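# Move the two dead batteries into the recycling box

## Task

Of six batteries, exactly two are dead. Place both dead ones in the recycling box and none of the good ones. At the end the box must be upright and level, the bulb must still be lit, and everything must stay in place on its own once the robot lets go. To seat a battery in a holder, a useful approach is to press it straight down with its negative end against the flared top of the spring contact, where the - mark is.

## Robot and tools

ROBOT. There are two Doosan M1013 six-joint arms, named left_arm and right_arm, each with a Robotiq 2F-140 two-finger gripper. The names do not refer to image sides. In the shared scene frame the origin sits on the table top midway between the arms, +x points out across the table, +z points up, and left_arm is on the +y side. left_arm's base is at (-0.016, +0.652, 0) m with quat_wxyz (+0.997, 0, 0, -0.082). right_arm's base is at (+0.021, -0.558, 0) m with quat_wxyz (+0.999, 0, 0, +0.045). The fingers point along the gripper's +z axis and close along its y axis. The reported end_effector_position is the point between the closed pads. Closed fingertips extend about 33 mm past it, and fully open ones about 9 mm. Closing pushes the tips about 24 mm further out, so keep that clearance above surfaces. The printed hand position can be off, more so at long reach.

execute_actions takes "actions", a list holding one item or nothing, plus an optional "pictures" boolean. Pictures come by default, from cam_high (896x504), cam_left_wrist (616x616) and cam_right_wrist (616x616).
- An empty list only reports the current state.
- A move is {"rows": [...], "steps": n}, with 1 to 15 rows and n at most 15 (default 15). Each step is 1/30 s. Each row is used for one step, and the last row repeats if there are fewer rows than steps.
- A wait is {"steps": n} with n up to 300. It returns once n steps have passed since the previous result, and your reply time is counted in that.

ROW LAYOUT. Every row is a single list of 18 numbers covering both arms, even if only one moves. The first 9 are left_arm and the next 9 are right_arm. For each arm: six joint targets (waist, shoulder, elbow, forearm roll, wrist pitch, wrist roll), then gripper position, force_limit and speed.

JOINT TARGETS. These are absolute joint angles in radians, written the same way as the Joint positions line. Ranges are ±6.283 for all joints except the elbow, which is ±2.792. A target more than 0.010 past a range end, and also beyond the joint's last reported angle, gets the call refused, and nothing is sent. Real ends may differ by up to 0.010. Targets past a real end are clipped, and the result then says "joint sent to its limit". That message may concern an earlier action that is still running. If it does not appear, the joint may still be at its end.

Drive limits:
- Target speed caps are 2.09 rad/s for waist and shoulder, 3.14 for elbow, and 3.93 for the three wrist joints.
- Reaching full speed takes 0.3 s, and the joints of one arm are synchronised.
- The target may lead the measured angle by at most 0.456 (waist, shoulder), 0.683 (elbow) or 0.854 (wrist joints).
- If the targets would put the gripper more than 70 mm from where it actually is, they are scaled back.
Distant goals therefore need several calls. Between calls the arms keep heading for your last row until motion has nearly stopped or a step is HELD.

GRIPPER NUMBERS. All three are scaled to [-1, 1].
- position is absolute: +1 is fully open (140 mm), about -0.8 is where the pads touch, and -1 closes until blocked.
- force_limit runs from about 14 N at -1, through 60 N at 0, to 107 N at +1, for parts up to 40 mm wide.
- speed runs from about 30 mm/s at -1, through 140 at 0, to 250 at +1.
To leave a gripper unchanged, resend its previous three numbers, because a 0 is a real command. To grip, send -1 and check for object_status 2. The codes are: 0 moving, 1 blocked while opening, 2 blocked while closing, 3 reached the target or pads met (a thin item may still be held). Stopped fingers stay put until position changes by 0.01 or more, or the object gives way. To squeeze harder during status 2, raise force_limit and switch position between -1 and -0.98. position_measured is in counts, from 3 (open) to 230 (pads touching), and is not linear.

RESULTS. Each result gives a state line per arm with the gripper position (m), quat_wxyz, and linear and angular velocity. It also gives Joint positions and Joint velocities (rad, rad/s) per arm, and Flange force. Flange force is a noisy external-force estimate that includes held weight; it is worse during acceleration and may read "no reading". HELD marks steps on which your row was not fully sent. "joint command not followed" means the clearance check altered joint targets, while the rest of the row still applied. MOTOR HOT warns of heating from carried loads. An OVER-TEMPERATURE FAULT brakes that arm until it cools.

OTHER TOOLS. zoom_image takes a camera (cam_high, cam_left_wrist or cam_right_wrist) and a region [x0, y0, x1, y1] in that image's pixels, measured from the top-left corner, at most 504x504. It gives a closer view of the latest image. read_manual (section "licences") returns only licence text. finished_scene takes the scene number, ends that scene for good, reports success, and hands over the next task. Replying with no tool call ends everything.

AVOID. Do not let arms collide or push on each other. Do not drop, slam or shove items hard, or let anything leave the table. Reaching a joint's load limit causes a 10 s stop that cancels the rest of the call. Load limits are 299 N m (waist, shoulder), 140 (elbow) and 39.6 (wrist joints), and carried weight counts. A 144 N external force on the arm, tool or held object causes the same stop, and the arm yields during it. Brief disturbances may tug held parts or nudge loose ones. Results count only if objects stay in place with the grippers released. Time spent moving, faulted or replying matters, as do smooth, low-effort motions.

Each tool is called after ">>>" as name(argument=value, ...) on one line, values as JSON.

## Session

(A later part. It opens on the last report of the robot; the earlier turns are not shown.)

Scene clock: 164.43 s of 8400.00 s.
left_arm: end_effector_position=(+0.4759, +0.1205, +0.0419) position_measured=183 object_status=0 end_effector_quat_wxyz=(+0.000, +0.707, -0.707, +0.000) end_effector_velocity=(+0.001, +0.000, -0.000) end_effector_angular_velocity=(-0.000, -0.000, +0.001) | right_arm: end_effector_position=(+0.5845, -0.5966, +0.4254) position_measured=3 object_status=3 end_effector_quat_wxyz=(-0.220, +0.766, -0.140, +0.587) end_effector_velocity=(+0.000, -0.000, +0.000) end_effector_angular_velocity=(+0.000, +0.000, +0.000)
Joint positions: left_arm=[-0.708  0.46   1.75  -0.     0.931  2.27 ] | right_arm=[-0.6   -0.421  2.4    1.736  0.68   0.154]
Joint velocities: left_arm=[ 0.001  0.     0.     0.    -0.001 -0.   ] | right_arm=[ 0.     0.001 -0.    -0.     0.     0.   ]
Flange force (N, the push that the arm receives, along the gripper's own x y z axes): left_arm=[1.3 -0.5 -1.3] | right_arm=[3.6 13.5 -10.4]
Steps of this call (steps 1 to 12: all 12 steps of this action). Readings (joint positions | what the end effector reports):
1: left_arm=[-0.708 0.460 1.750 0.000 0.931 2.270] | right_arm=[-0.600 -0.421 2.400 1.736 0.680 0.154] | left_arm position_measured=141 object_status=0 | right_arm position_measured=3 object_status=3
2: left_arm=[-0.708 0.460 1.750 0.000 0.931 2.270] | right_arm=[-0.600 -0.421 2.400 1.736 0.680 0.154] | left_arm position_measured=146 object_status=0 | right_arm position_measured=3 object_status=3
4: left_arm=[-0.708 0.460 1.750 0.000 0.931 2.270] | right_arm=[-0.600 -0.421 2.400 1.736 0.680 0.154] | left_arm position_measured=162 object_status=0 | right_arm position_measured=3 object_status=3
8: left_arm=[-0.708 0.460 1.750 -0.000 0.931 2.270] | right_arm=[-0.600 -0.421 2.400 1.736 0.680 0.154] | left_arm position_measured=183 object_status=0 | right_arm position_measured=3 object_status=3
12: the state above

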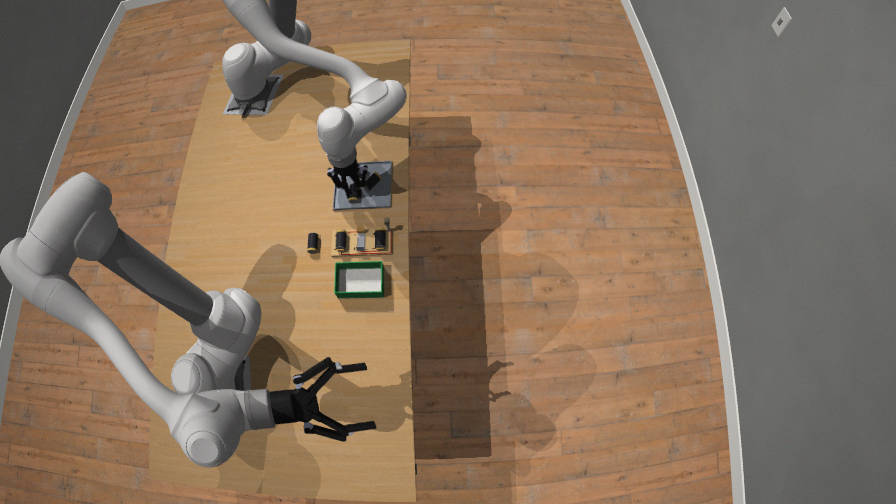

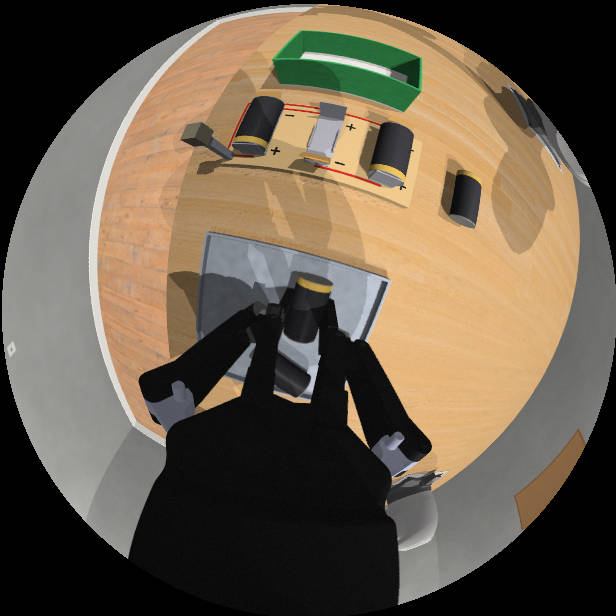

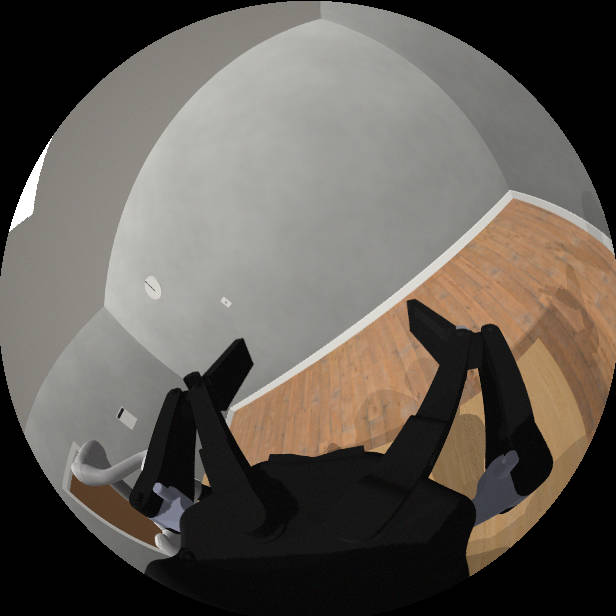

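>>> execute_actions(actions=[{"rows":[[-0.7078,0.46,1.7503,0,0.9313,2.2696,-0.98,0.3,0,-0.6,-0.421,2.4,1.736,0.68,0.154,1,0,0],[-0.7078,0.46,1.7503,0,0.9313,2.2696,-0.98,0.3,0,-0.6,-0.421,2.4,1.736,0.68,0.154,1,0,0],[-0.7078,0.46,1.7503,0,0.9313,2.2696,-0.98,0.3,0,-0.6,-0.421,2.4,1.736,0.68,0.154,1,0,0],[-0.7078,0.385,1.675,0,1.0816,2.2696,-0.98,0.3,0,-0.6,-0.421,2.4,1.736,0.68,0.154,1,0,0]],"steps":14}], pictures=false)

>>> execute_actions(actions=[{"rows":[[-0.8095,0.6125,1.3189,0,1.2102,2.168,-0.98,0.3,0,-0.6,-0.421,2.4,1.736,0.68,0.154,1,0,0]]}], pictures=false)

>>> execute_actions(actions=[{"rows":[[-0.8095,0.646,1.36,0,1.1356,2.168,-0.98,0.3,0,-0.6,-0.421,2.4,1.736,0.68,0.154,1,0,0]]}])

>>> zoom_image(camera="cam_left_wrist", region=[200,200,450,450])

>>> zoom_image(camera="cam_high", region=[300,180,420,300])

Scene clock: 172.93 s of 8400.00 s.
left_arm: end_effector_position=(+0.4774, +0.1187, +0.1310) position_measured=186 object_status=2 end_effector_quat_wxyz=(-0.000, +0.707, -0.707, -0.000) end_effector_velocity=(+0.001, -0.001, +0.012) end_effector_angular_velocity=(-0.002, -0.002, +0.000) | right_arm: end_effector_position=(+0.5845, -0.5966, +0.4254) position_measured=3 object_status=3 end_effector_quat_wxyz=(-0.220, +0.766, -0.140, +0.587) end_effector_velocity=(+0.000, -0.000, +0.001) end_effector_angular_velocity=(-0.001, -0.002, +0.000)
Joint positions: left_arm=[-0.708  0.386  1.676 -0.     1.08   2.27 ] | right_arm=[-0.6   -0.421  2.4    1.736  0.68   0.154]
Joint velocities: left_arm=[ 0.001 -0.008 -0.012 -0.     0.018  0.   ] | right_arm=[ 0.    -0.    -0.002  0.    -0.    -0.   ]
Flange force (N, the push that the arm receives, along the gripper's own x y z axes): left_arm=[0.2 -2.1 3.7] | right_arm=[4.6 6.2 -16.2]
Steps of this call (steps 1 to 15: the robot went on to your last target; steps 16 to 90: nothing new was sent; then 5.03 s passed at rest; steps 91 to 104: all 14 steps of this action). Readings (joint positions | what the end effector reports):
91: left_arm=[-0.708 0.460 1.750 -0.000 0.931 2.270] | right_arm=[-0.600 -0.421 2.400 1.736 0.680 0.154] | left_arm position_measured=183 object_status=0 | right_arm position_measured=3 object_status=3
92: left_arm=[-0.708 0.460 1.750 -0.000 0.931 2.270] | right_arm=[-0.600 -0.421 2.400 1.736 0.680 0.154] | left_arm position_measured=186 object_status=0 | right_arm position_measured=3 object_status=3
94: left_arm=[-0.708 0.460 1.750 -0.000 0.932 2.270] | right_arm=[-0.600 -0.421 2.400 1.736 0.680 0.154] | left_arm position_measured=186 object_status=0 | right_arm position_measured=3 object_status=3
98: left_arm=[-0.708 0.412 1.702 -0.000 1.027 2.270] | right_arm=[-0.600 -0.421 2.400 1.736 0.680 0.154] | left_arm position_measured=186 object_status=2 | right_arm position_measured=3 object_status=3
104: the state above

Scene clock: 173.43 s of 8400.00 s.
left_arm: end_effector_position=(+0.5066, -0.0528, +0.1299) position_measured=186 object_status=2 end_effector_quat_wxyz=(-0.000, +0.707, -0.707, -0.000) end_effector_velocity=(+0.004, -0.064, -0.005) end_effector_angular_velocity=(-0.000, -0.000, +0.004) | right_arm: end_effector_position=(+0.5845, -0.5966, +0.4254) position_measured=3 object_status=3 end_effector_quat_wxyz=(-0.220, +0.766, -0.140, +0.587) end_effector_velocity=(+0.000, +0.000, -0.000) end_effector_angular_velocity=(-0.000, +0.000, +0.001)
Joint positions: left_arm=[-0.808  0.609  1.325 -0.     1.208  2.17 ] | right_arm=[-0.6   -0.421  2.4    1.736  0.68   0.154]
Joint velocities: left_arm=[-0.038  0.087 -0.137  0.     0.05  -0.042] | right_arm=[ 0.001  0.    -0.    -0.     0.    -0.001]
Flange force (N, the push that the arm receives, along the gripper's own x y z axes): left_arm=[0.9 1.7 -0.3] | right_arm=[1.6 9.2 -8.6]
Steps of this call (steps 1 to 15: all 15 steps of this action). Readings (joint positions | what the end effector reports):
1: left_arm=[-0.708 0.386 1.675 -0.000 1.081 2.270] | right_arm=[-0.600 -0.421 2.400 1.736 0.680 0.154] | left_arm position_measured=186 object_status=2 | right_arm position_measured=3 object_status=3
2: left_arm=[-0.710 0.391 1.666 -0.000 1.085 2.268] | right_arm=[-0.600 -0.421 2.400 1.736 0.680 0.154] | left_arm position_measured=186 object_status=2 | right_arm position_measured=3 object_status=3
4: left_arm=[-0.724 0.422 1.616 -0.000 1.103 2.253] | right_arm=[-0.600 -0.421 2.400 1.736 0.680 0.154] | left_arm position_measured=186 object_status=2 | right_arm position_measured=3 object_status=3
8: left_arm=[-0.761 0.504 1.489 -0.000 1.149 2.217] | right_arm=[-0.600 -0.421 2.400 1.736 0.680 0.154] | left_arm position_measured=186 object_status=2 | right_arm position_measured=3 object_status=3
15: the state above

Scene clock: 173.93 s of 8400.00 s.
left_arm: end_effector_position=(+0.5074, -0.0559, +0.0795) position_measured=186 object_status=2 end_effector_quat_wxyz=(-0.000, +0.707, -0.707, +0.000) end_effector_velocity=(+0.000, +0.000, -0.002) end_effector_angular_velocity=(+0.001, +0.000, -0.001) | right_arm: end_effector_position=(+0.5845, -0.5966, +0.4254) position_measured=3 object_status=3 end_effector_quat_wxyz=(-0.220, +0.766, -0.140, +0.587) end_effector_velocity=(-0.000, +0.000, -0.001) end_effector_angular_velocity=(-0.000, +0.001, +0.000)
Joint positions: left_arm=[-0.809  0.646  1.36   0.     1.136  2.168] | right_arm=[-0.6   -0.421  2.4    1.736  0.68   0.154]
Joint velocities: left_arm=[ 0.     0.002  0.001 -0.    -0.002  0.001] | right_arm=[-0.     0.     0.001 -0.     0.    -0.001]
Flange force (N, the push that the arm receives, along the gripper's own x y z axes): left_arm=[-5.4 0.3 -11.7] | right_arm=[-1.2 9.4 -12.0]
Steps of this call (steps 1 to 15: all 15 steps of this action). Readings (joint positions | what the end effector reports):
1: left_arm=[-0.809 0.611 1.322 -0.000 1.209 2.169] | right_arm=[-0.600 -0.421 2.400 1.736 0.680 0.154] | left_arm position_measured=186 object_status=2 | right_arm position_measured=3 object_status=3
2: left_arm=[-0.809 0.616 1.326 0.000 1.199 2.169] | right_arm=[-0.600 -0.421 2.400 1.736 0.680 0.154] | left_arm position_measured=186 object_status=2 | right_arm position_measured=3 object_status=3
4: left_arm=[-0.809 0.635 1.349 0.000 1.159 2.168] | right_arm=[-0.600 -0.421 2.400 1.736 0.680 0.154] | left_arm position_measured=186 object_status=2 | right_arm position_measured=3 object_status=3
8: left_arm=[-0.809 0.645 1.359 0.000 1.137 2.168] | right_arm=[-0.600 -0.421 2.400 1.736 0.680 0.154] | left_arm position_measured=186 object_status=2 | right_arm position_measured=3 object_status=3
15: the state above

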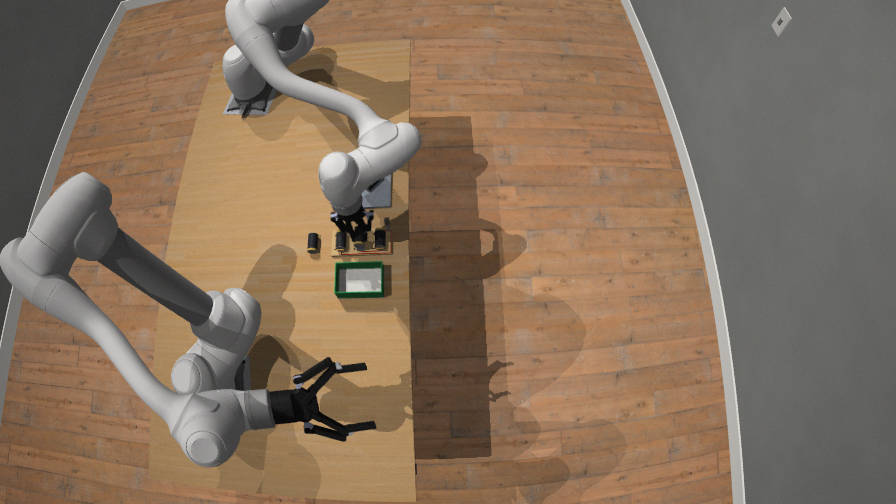

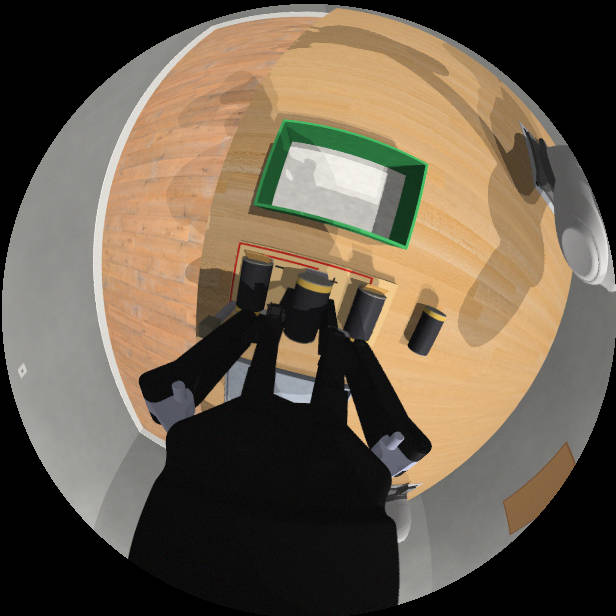

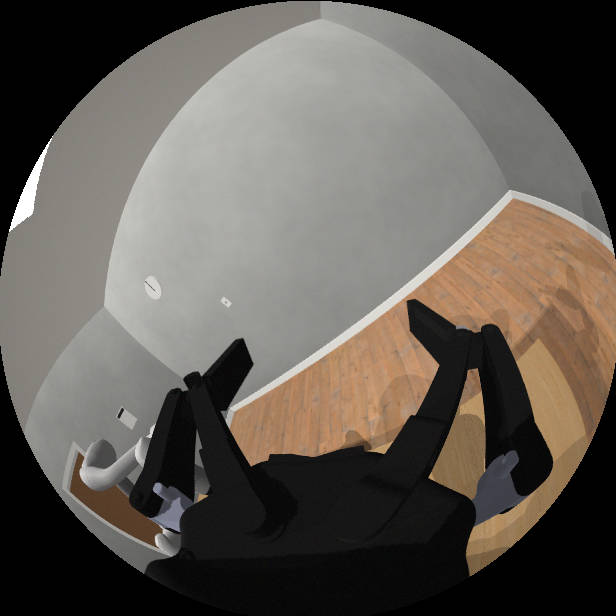

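Region (200, 200, 450, 450) of cam_left_wrist's 616x616 image, scaled by 2.016, with more detail than that image has.

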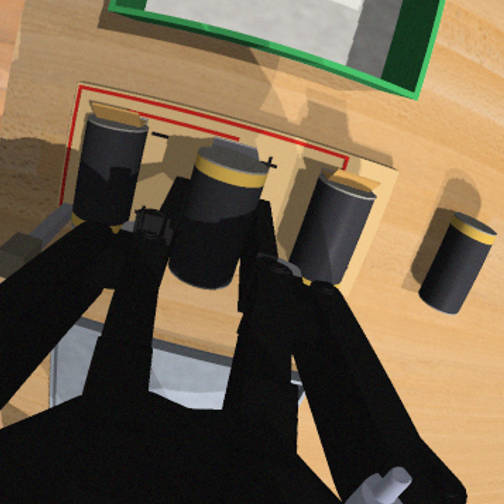

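Region (300, 180, 420, 300) of cam_high's 896x504 image, scaled by 4.200, with more detail than that image has.

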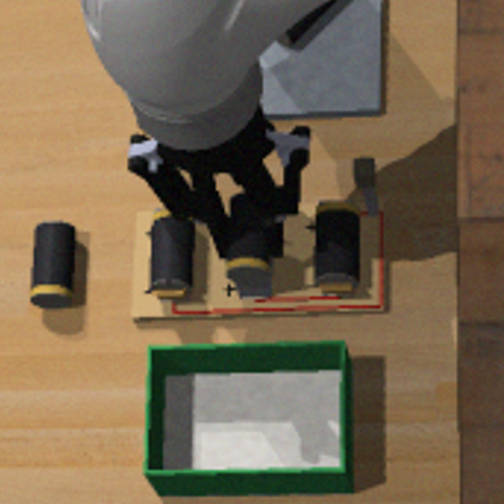

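>>> execute_actions(actions=[{"rows":[[-0.8095,0.653,1.370,0,1.1186,2.168,-0.98,0.3,0,-0.6,-0.421,2.4,1.736,0.68,0.154,1,0,0],[-0.8095,0.653,1.370,0,1.1186,2.168,-0.98,0.3,0,-0.6,-0.421,2.4,1.736,0.68,0.154,1,0,0],[-0.8095,0.653,1.370,0,1.1186,2.168,-0.98,0.3,0,-0.6,-0.421,2.4,1.736,0.68,0.154,1,0,0],[-0.8095,0.653,1.370,0,1.1186,2.168,-0.98,0.3,0,-0.6,-0.421,2.4,1.736,0.68,0.154,1,0,0],[-0.8095,0.6597,1.3777,0,1.1042,2.168,-0.98,0.3,0,-0.6,-0.421,2.4,1.736,0.68,0.154,1,0,0]],"steps":12}])

>>> zoom_image(camera="cam_left_wrist", region=[200,200,450,450])

Scene clock: 179.20 s of 8400.00 s.
left_arm: end_effector_position=(+0.5069, -0.0553, +0.0591) position_measured=186 object_status=2 end_effector_quat_wxyz=(+0.000, +0.707, -0.707, +0.000) end_effector_velocity=(-0.001, +0.000, -0.004) end_effector_angular_velocity=(+0.001, +0.001, -0.001) | right_arm: end_effector_position=(+0.5845, -0.5966, +0.4254) position_measured=3 object_status=3 end_effector_quat_wxyz=(-0.220, +0.766, -0.140, +0.587) end_effector_velocity=(-0.000, -0.001, -0.000) end_effector_angular_velocity=(-0.000, +0.000, -0.001)
Joint positions: left_arm=[-0.81   0.659  1.377 -0.     1.105  2.168] | right_arm=[-0.6   -0.421  2.4    1.736  0.68   0.154]
Joint velocities: left_arm=[-0.001  0.003  0.004 -0.    -0.006  0.   ] | right_arm=[-0.001 -0.     0.    -0.     0.     0.   ]
Flange force (N, the push that the arm receives, along the gripper's own x y z axes): left_arm=[-8.8 -1.8 -59.9] | right_arm=[3.0 14.6 -11.2]
Steps of this call (steps 1 to 15: the robot went on to your last target; steps 16 to 90: nothing new was sent; then 1.87 s passed at rest; steps 91 to 102: all 12 steps of this action). Readings (joint positions | what the end effector reports):
91: left_arm=[-0.810 0.646 1.360 -0.000 1.135 2.168] | right_arm=[-0.600 -0.421 2.400 1.736 0.680 0.154] | left_arm position_measured=186 object_status=2 | right_arm position_measured=3 object_status=3
92: left_arm=[-0.810 0.648 1.363 -0.000 1.129 2.168] | right_arm=[-0.600 -0.421 2.400 1.736 0.680 0.154] | left_arm position_measured=186 object_status=2 | right_arm position_measured=3 object_status=3
94: left_arm=[-0.810 0.652 1.368 -0.000 1.122 2.168] | right_arm=[-0.600 -0.421 2.400 1.736 0.680 0.154] | left_arm position_measured=186 object_status=2 | right_arm position_measured=3 object_status=3
98: left_arm=[-0.810 0.658 1.376 -0.000 1.107 2.168] | right_arm=[-0.600 -0.421 2.400 1.736 0.680 0.154] | left_arm position_measured=186 object_status=2 | right_arm position_measured=3 object_status=3
102: the state above

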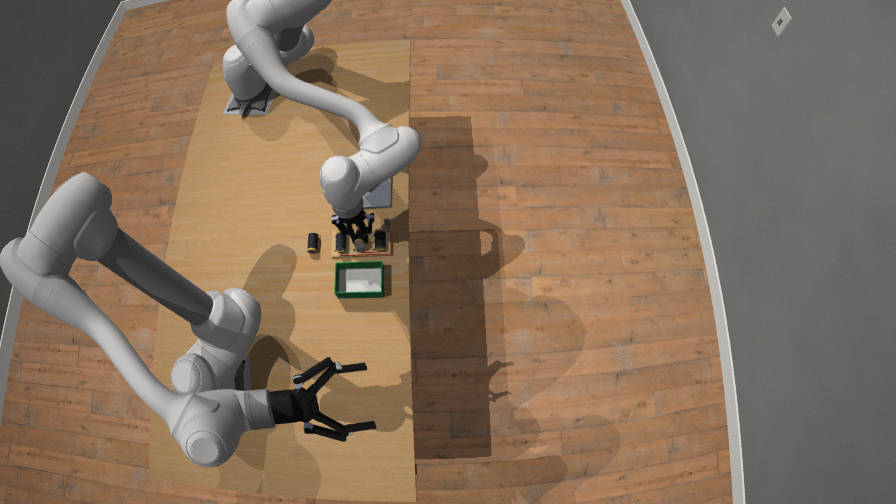

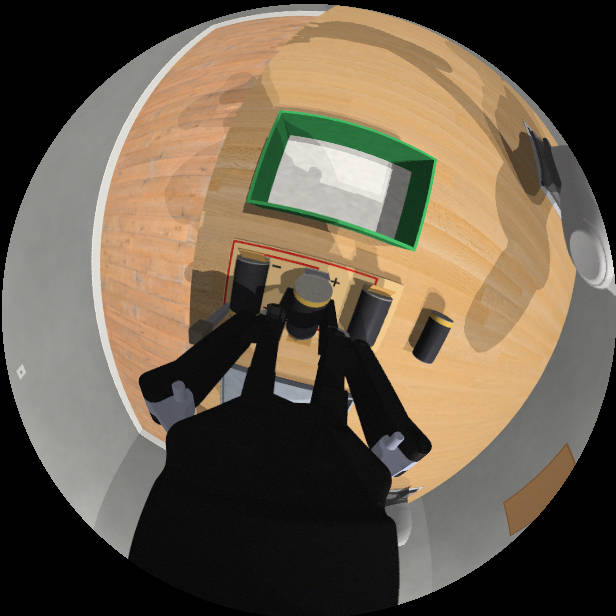

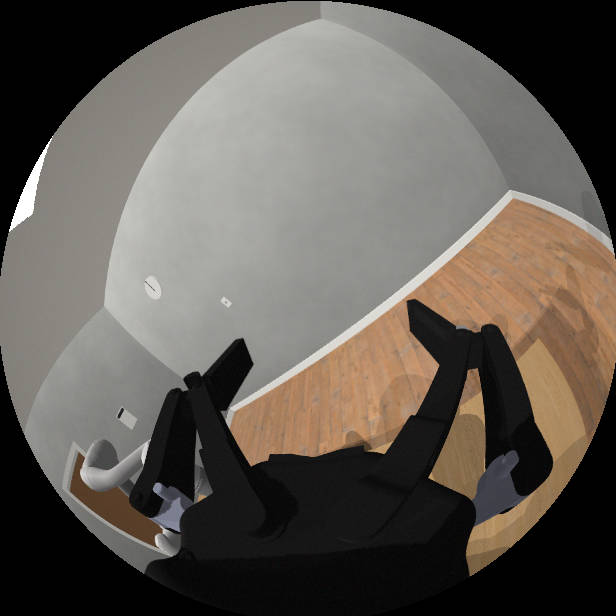

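Region (200, 200, 450, 450) of cam_left_wrist's 616x616 image, scaled by 2.016, with more detail than that image has.

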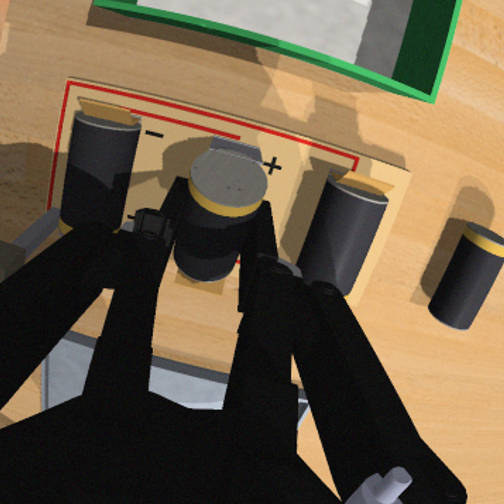

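>>> execute_actions(actions=[{"rows":[[-0.8044,0.646,1.3900,0,1.1056,2.173,-0.98,0.3,0,-0.6,-0.421,2.4,1.736,0.68,0.154,1,0,0]],"steps":12}])

>>> zoom_image(camera="cam_left_wrist", region=[200,200,450,450])

Scene clock: 185.00 s of 8400.00 s.
left_arm: end_effector_position=(+0.5067, -0.0473, +0.0641) position_measured=186 object_status=2 end_effector_quat_wxyz=(+0.000, +0.707, -0.707, -0.000) end_effector_velocity=(+0.001, +0.000, +0.001) end_effector_angular_velocity=(-0.001, -0.001, +0.001) | right_arm: end_effector_position=(+0.5845, -0.5966, +0.4254) position_measured=3 object_status=3 end_effector_quat_wxyz=(-0.220, +0.766, -0.140, +0.587) end_effector_velocity=(+0.000, -0.000, +0.001) end_effector_angular_velocity=(-0.000, -0.001, +0.000)
Joint positions: left_arm=[-0.805  0.646  1.39  -0.     1.106  2.173] | right_arm=[-0.6   -0.421  2.4    1.736  0.68   0.154]
Joint velocities: left_arm=[ 0.001 -0.002  0.001 -0.    -0.    -0.001] | right_arm=[ 0.     0.    -0.002  0.     0.     0.   ]
Flange force (N, the push that the arm receives, along the gripper's own x y z axes): left_arm=[-0.2 1.0 5.4] | right_arm=[3.1 13.4 -11.5]
Steps of this call (steps 1 to 15: the robot went on to your last target; steps 16 to 90: nothing new was sent; then 2.40 s passed at rest; steps 91 to 102: all 12 steps of this action). Readings (joint positions | what the end effector reports):
91: left_arm=[-0.809 0.659 1.378 0.000 1.104 2.168] | right_arm=[-0.600 -0.421 2.400 1.736 0.680 0.154] | left_arm position_measured=186 object_status=2 | right_arm position_measured=3 object_status=3
92: left_arm=[-0.808 0.656 1.381 -0.000 1.104 2.169] | right_arm=[-0.600 -0.421 2.400 1.736 0.680 0.154] | left_arm position_measured=186 object_status=2 | right_arm position_measured=3 object_status=3
94: left_arm=[-0.806 0.650 1.388 -0.000 1.105 2.171] | right_arm=[-0.600 -0.421 2.400 1.736 0.680 0.154] | left_arm position_measured=186 object_status=2 | right_arm position_measured=3 object_status=3
98: left_arm=[-0.805 0.647 1.390 -0.000 1.106 2.173] | right_arm=[-0.600 -0.421 2.400 1.736 0.680 0.154] | left_arm position_measured=186 object_status=2 | right_arm position_measured=3 object_status=3
102: the state above

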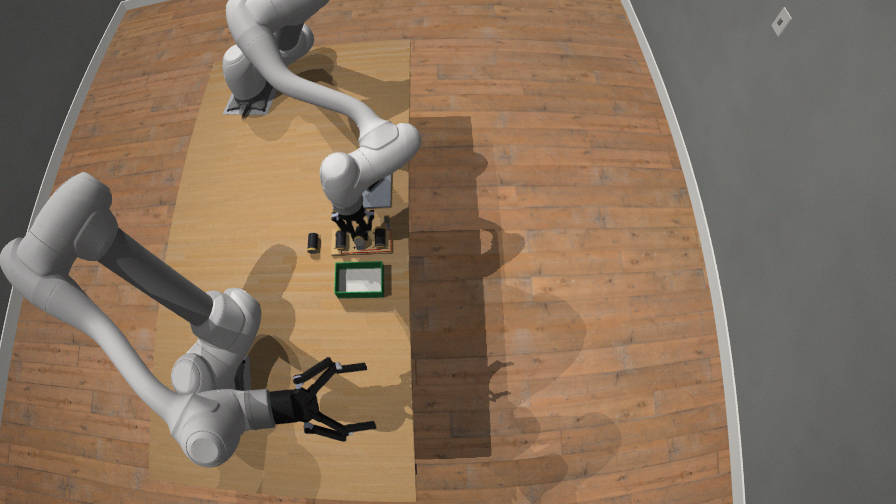

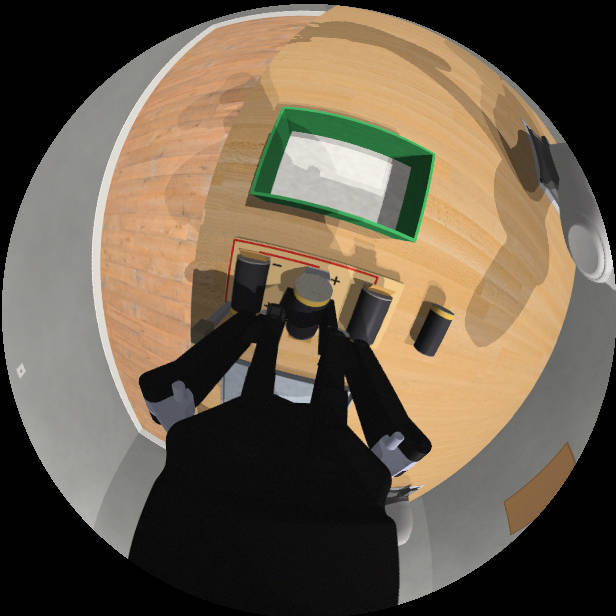

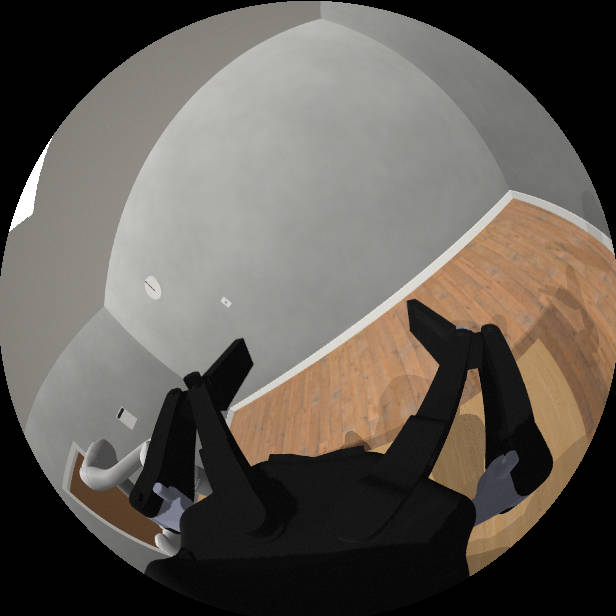

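Region (200, 200, 450, 450) of cam_left_wrist's 616x616 image, scaled by 2.016, with more detail than that image has.

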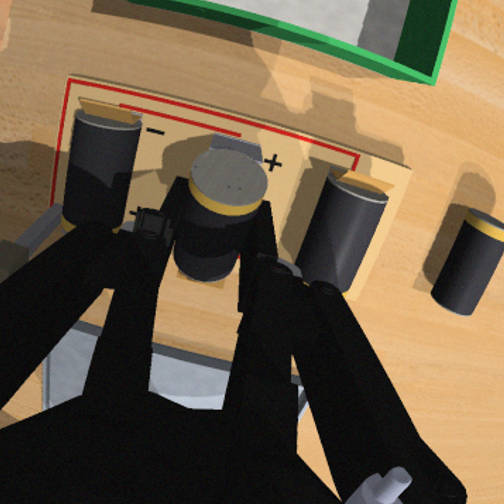

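>>> execute_actions(actions=[{"rows":[[-0.8044,0.6527,1.3977,0,1.0912,2.173,-0.98,0.3,0,-0.6,-0.421,2.4,1.736,0.68,0.154,1,0,0]],"steps":12}])

>>> zoom_image(camera="cam_high", region=[310,200,410,270])

Scene clock: 191.07 s of 8400.00 s.
left_arm: end_effector_position=(+0.5067, -0.0470, +0.0549) position_measured=186 object_status=2 end_effector_quat_wxyz=(-0.000, +0.707, -0.707, +0.000) end_effector_velocity=(-0.001, +0.000, -0.002) end_effector_angular_velocity=(+0.003, +0.002, -0.002) | right_arm: end_effector_position=(+0.5845, -0.5966, +0.4254) position_measured=3 object_status=3 end_effector_quat_wxyz=(-0.220, +0.766, -0.140, +0.587) end_effector_velocity=(+0.000, +0.000, +0.000) end_effector_angular_velocity=(-0.000, -0.000, +0.001)
Joint positions: left_arm=[-0.804  0.652  1.398  0.     1.091  2.173] | right_arm=[-0.6   -0.421  2.4    1.736  0.68   0.154]
Joint velocities: left_arm=[-0.001  0.002  0.001  0.     0.001  0.001] | right_arm=[ 0.001  0.    -0.    -0.     0.     0.   ]
Flange force (N, the push that the arm receives, along the gripper's own x y z axes): left_arm=[1.5 -1.1 -95.7] | right_arm=[2.9 10.5 -8.0]
Steps of this call (steps 1 to 15: the robot went on to your last target; steps 16 to 90: nothing new was sent; then 2.67 s passed at rest; steps 91 to 102: all 12 steps of this action). Readings (joint positions | what the end effector reports):
91: left_arm=[-0.804 0.646 1.390 0.000 1.105 2.173] | right_arm=[-0.600 -0.421 2.400 1.736 0.680 0.154] | left_arm position_measured=186 object_status=2 | right_arm position_measured=3 object_status=3
92: left_arm=[-0.804 0.648 1.392 0.000 1.101 2.173] | right_arm=[-0.600 -0.421 2.400 1.736 0.680 0.154] | left_arm position_measured=186 object_status=2 | right_arm position_measured=3 object_status=3
94: left_arm=[-0.804 0.650 1.395 0.000 1.095 2.173] | right_arm=[-0.600 -0.421 2.400 1.736 0.680 0.154] | left_arm position_measured=186 object_status=2 | right_arm position_measured=3 object_status=3
98: left_arm=[-0.804 0.652 1.397 0.000 1.091 2.173] | right_arm=[-0.600 -0.421 2.400 1.736 0.680 0.154] | left_arm position_measured=186 object_status=2 | right_arm position_measured=3 object_status=3
102: the state above

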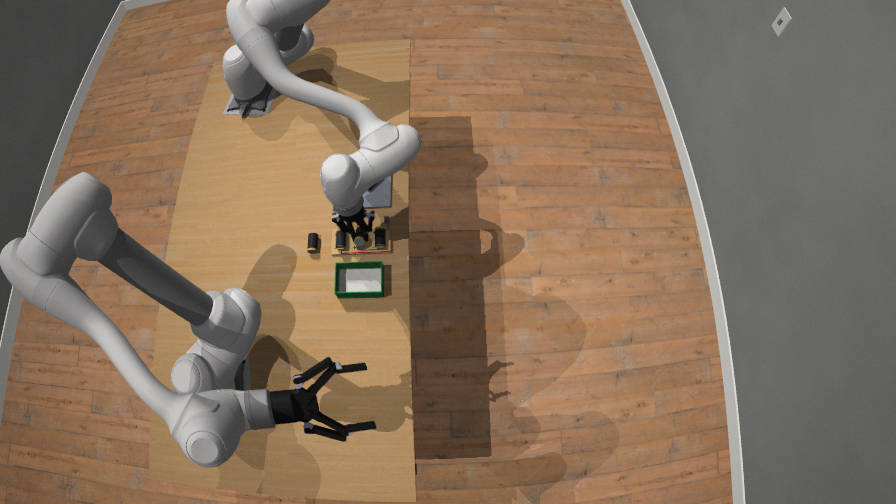

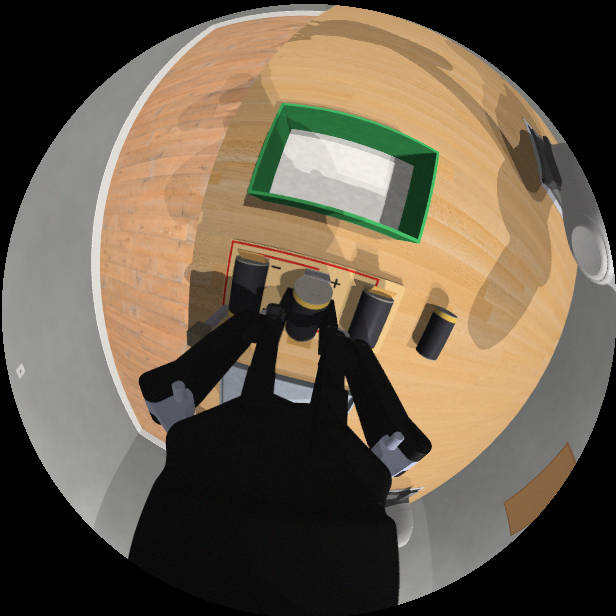

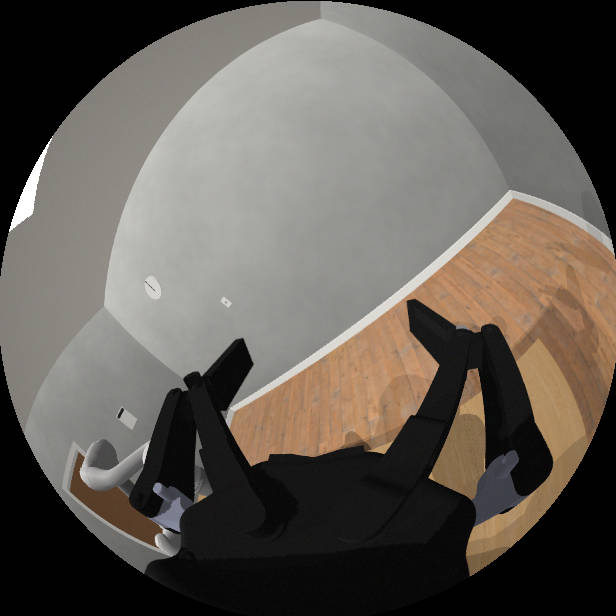

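Region (310, 200, 410, 270) of cam_high's 896x504 image, scaled by 5.040, with more detail than that image has; it fills the top 353 rows of this view, and the rest is white.

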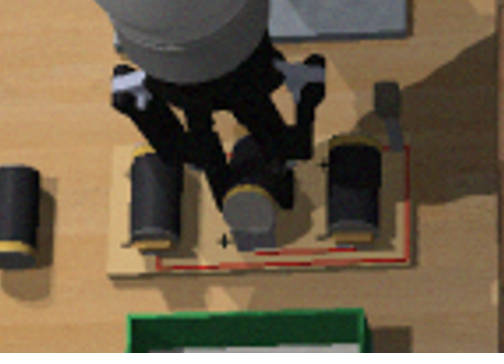

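>>> execute_actions(actions=[{"rows":[[-0.8044,0.60,1.337,0,1.2046,2.173,-0.98,0.3,0,-0.6,-0.421,2.4,1.736,0.68,0.154,1,0,0]],"steps":12}], pictures=false)

>>> execute_actions(actions=[{"rows":[[-1.0679,0.4462,1.6069,0,1.0885,1.9095,-0.98,0.3,0,-0.6,-0.421,2.4,1.736,0.68,0.154,1,0,0]]}], pictures=false)

>>> execute_actions(actions=[{"rows":[[-1.0679,0.484,1.6407,0,1.0169,1.9095,-0.98,0.3,0,-0.6,-0.421,2.4,1.736,0.68,0.154,1,0,0]]}])

>>> zoom_image(camera="cam_high", region=[240,180,360,280])

Scene clock: 201.27 s of 8400.00 s.
left_arm: end_effector_position=(+0.5062, -0.0466, +0.1310) position_measured=186 object_status=2 end_effector_quat_wxyz=(-0.000, +0.707, -0.707, -0.000) end_effector_velocity=(-0.000, -0.001, +0.006) end_effector_angular_velocity=(-0.003, -0.002, -0.000) | right_arm: end_effector_position=(+0.5845, -0.5966, +0.4254) position_measured=3 object_status=3 end_effector_quat_wxyz=(-0.220, +0.766, -0.140, +0.587) end_effector_velocity=(+0.000, +0.000, +0.000) end_effector_angular_velocity=(+0.000, -0.000, +0.001)
Joint positions: left_arm=[-0.804  0.6    1.337 -0.     1.204  2.173] | right_arm=[-0.6   -0.421  2.4    1.736  0.68   0.154]
Joint velocities: left_arm=[-0.001 -0.004 -0.005 -0.     0.005 -0.   ] | right_arm=[ 0.  0. -0. -0.  0.  0.]
Flange force (N, the push that the arm receives, along the gripper's own x y z axes): left_arm=[5.2 -3.1 4.2] | right_arm=[2.8 7.1 -14.4]
Steps of this call (steps 1 to 15: the robot went on to your last target; steps 16 to 90: nothing new was sent; then 6.80 s passed at rest; steps 91 to 102: all 12 steps of this action). Readings (joint positions | what the end effector reports):
91: left_arm=[-0.804 0.652 1.397 -0.000 1.092 2.173] | right_arm=[-0.600 -0.421 2.400 1.736 0.680 0.154] | left_arm position_measured=186 object_status=2 | right_arm position_measured=3 object_status=3
92: left_arm=[-0.804 0.649 1.393 -0.000 1.103 2.173] | right_arm=[-0.600 -0.421 2.400 1.736 0.680 0.154] | left_arm position_measured=186 object_status=2 | right_arm position_measured=3 object_status=3
94: left_arm=[-0.804 0.625 1.364 -0.000 1.155 2.173] | right_arm=[-0.600 -0.421 2.400 1.736 0.680 0.154] | left_arm position_measured=186 object_status=2 | right_arm position_measured=3 object_status=3
98: left_arm=[-0.804 0.602 1.339 -0.000 1.201 2.173] | right_arm=[-0.600 -0.421 2.400 1.736 0.680 0.154] | left_arm position_measured=186 object_status=2 | right_arm position_measured=3 object_status=3
102: the state above

Scene clock: 201.77 s of 8400.00 s.
left_arm: end_effector_position=(+0.2967, -0.0591, +0.1218) position_measured=186 object_status=2 end_effector_quat_wxyz=(+0.000, +0.707, -0.707, -0.000) end_effector_velocity=(-0.394, +0.042, -0.025) end_effector_angular_velocity=(+0.004, +0.002, -0.006) | right_arm: end_effector_position=(+0.5845, -0.5966, +0.4254) position_measured=3 object_status=3 end_effector_quat_wxyz=(-0.220, +0.766, -0.140, +0.587) end_effector_velocity=(-0.001, -0.000, -0.001) end_effector_angular_velocity=(-0.001, +0.001, -0.000)
Joint positions: left_arm=[-1.037  0.464  1.575 -0.     1.102  1.941] | right_arm=[-0.6   -0.421  2.4    1.736  0.68   0.154]
Joint velocities: left_arm=[-0.453 -0.264  0.46  -0.    -0.192 -0.448] | right_arm=[-0.    -0.001  0.001  0.    -0.    -0.002]
Flange force (N, the push that the arm receives, along the gripper's own x y z axes): left_arm=[-2.7 1.1 2.7] | right_arm=[2.4 13.8 -11.8]
Steps of this call (steps 1 to 15: all 15 steps of this action). Readings (joint positions | what the end effector reports):
1: left_arm=[-0.805 0.600 1.338 -0.000 1.204 2.173] | right_arm=[-0.600 -0.421 2.400 1.736 0.680 0.154] | left_arm position_measured=186 object_status=2 | right_arm position_measured=3 object_status=3
2: left_arm=[-0.810 0.597 1.343 -0.000 1.201 2.168] | right_arm=[-0.600 -0.421 2.400 1.736 0.680 0.154] | left_arm position_measured=186 object_status=2 | right_arm position_measured=3 object_status=3
4: left_arm=[-0.842 0.578 1.377 -0.000 1.186 2.136] | right_arm=[-0.600 -0.421 2.400 1.736 0.680 0.154] | left_arm position_measured=186 object_status=2 | right_arm position_measured=3 object_status=3
8: left_arm=[-0.914 0.536 1.449 -0.000 1.156 2.064] | right_arm=[-0.600 -0.421 2.400 1.736 0.680 0.154] | left_arm position_measured=186 object_status=2 | right_arm position_measured=3 object_status=3
15: the state above

Scene clock: 202.27 s of 8400.00 s.
left_arm: end_effector_position=(+0.2703, -0.0567, +0.0748) position_measured=186 object_status=2 end_effector_quat_wxyz=(+0.000, +0.707, -0.707, +0.000) end_effector_velocity=(+0.001, +0.000, -0.001) end_effector_angular_velocity=(+0.000, +0.000, +0.002) | right_arm: end_effector_position=(+0.5845, -0.5966, +0.4254) position_measured=3 object_status=3 end_effector_quat_wxyz=(-0.220, +0.766, -0.140, +0.587) end_effector_velocity=(+0.000, +0.000, +0.000) end_effector_angular_velocity=(-0.000, -0.000, +0.000)
Joint positions: left_arm=[-1.068  0.484  1.641 -0.     1.017  1.91 ] | right_arm=[-0.6   -0.421  2.4    1.736  0.68   0.154]
Joint velocities: left_arm=[ 0.001  0.001  0.     0.    -0.001 -0.001] | right_arm=[ 0.  0. -0. -0.  0. -0.]
Flange force (N, the push that the arm receives, along the gripper's own x y z axes): left_arm=[3.4 -0.4 3.3] | right_arm=[1.5 6.7 -10.0]
Steps of this call (steps 1 to 15: all 15 steps of this action). Readings (joint positions | what the end effector reports):
1: left_arm=[-1.050 0.457 1.589 -0.000 1.096 1.927] | right_arm=[-0.600 -0.421 2.400 1.736 0.680 0.154] | left_arm position_measured=186 object_status=2 | right_arm position_measured=3 object_status=3
2: left_arm=[-1.059 0.454 1.603 -0.000 1.082 1.919] | right_arm=[-0.600 -0.421 2.400 1.736 0.680 0.154] | left_arm position_measured=186 object_status=2 | right_arm position_measured=3 object_status=3
4: left_arm=[-1.065 0.470 1.626 -0.000 1.043 1.912] | right_arm=[-0.600 -0.421 2.400 1.736 0.680 0.154] | left_arm position_measured=186 object_status=2 | right_arm position_measured=3 object_status=3
8: left_arm=[-1.068 0.483 1.639 -0.000 1.019 1.910] | right_arm=[-0.600 -0.421 2.400 1.736 0.680 0.154] | left_arm position_measured=186 object_status=2 | right_arm position_measured=3 object_status=3
15: the state above

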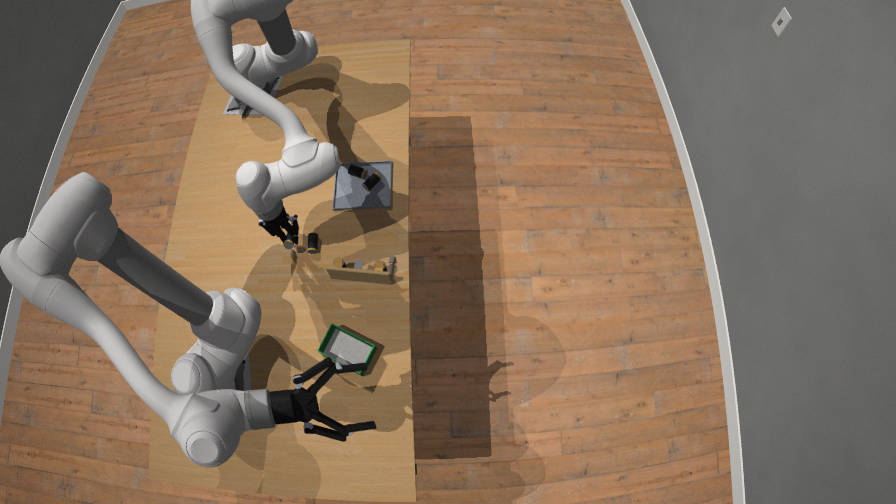

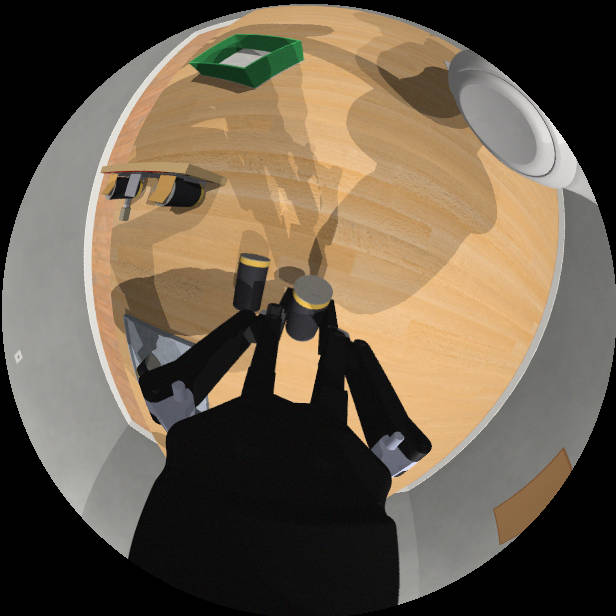

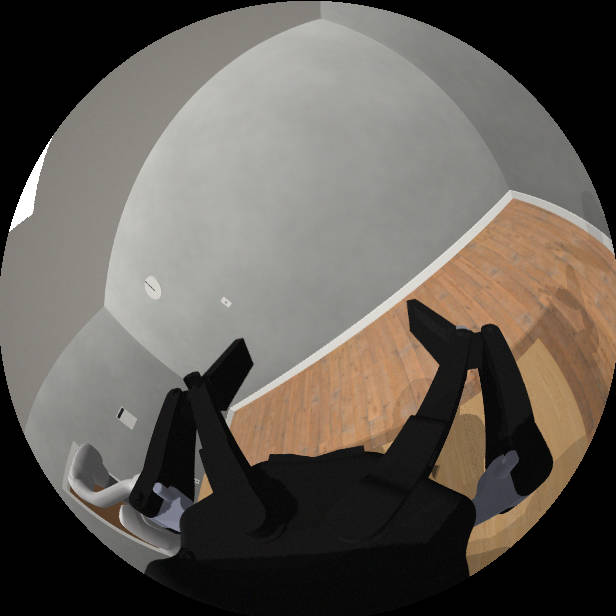

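Region (240, 180, 360, 280) of cam_high's 896x504 image, scaled by 4.200, with more detail than that image has.

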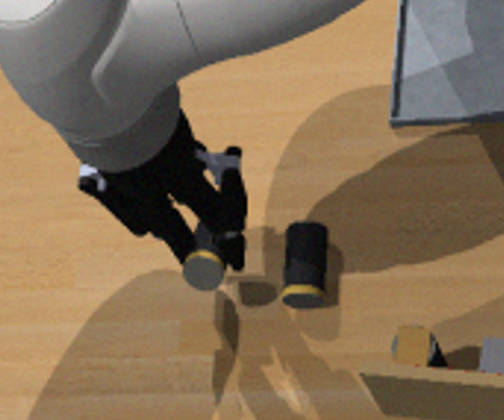

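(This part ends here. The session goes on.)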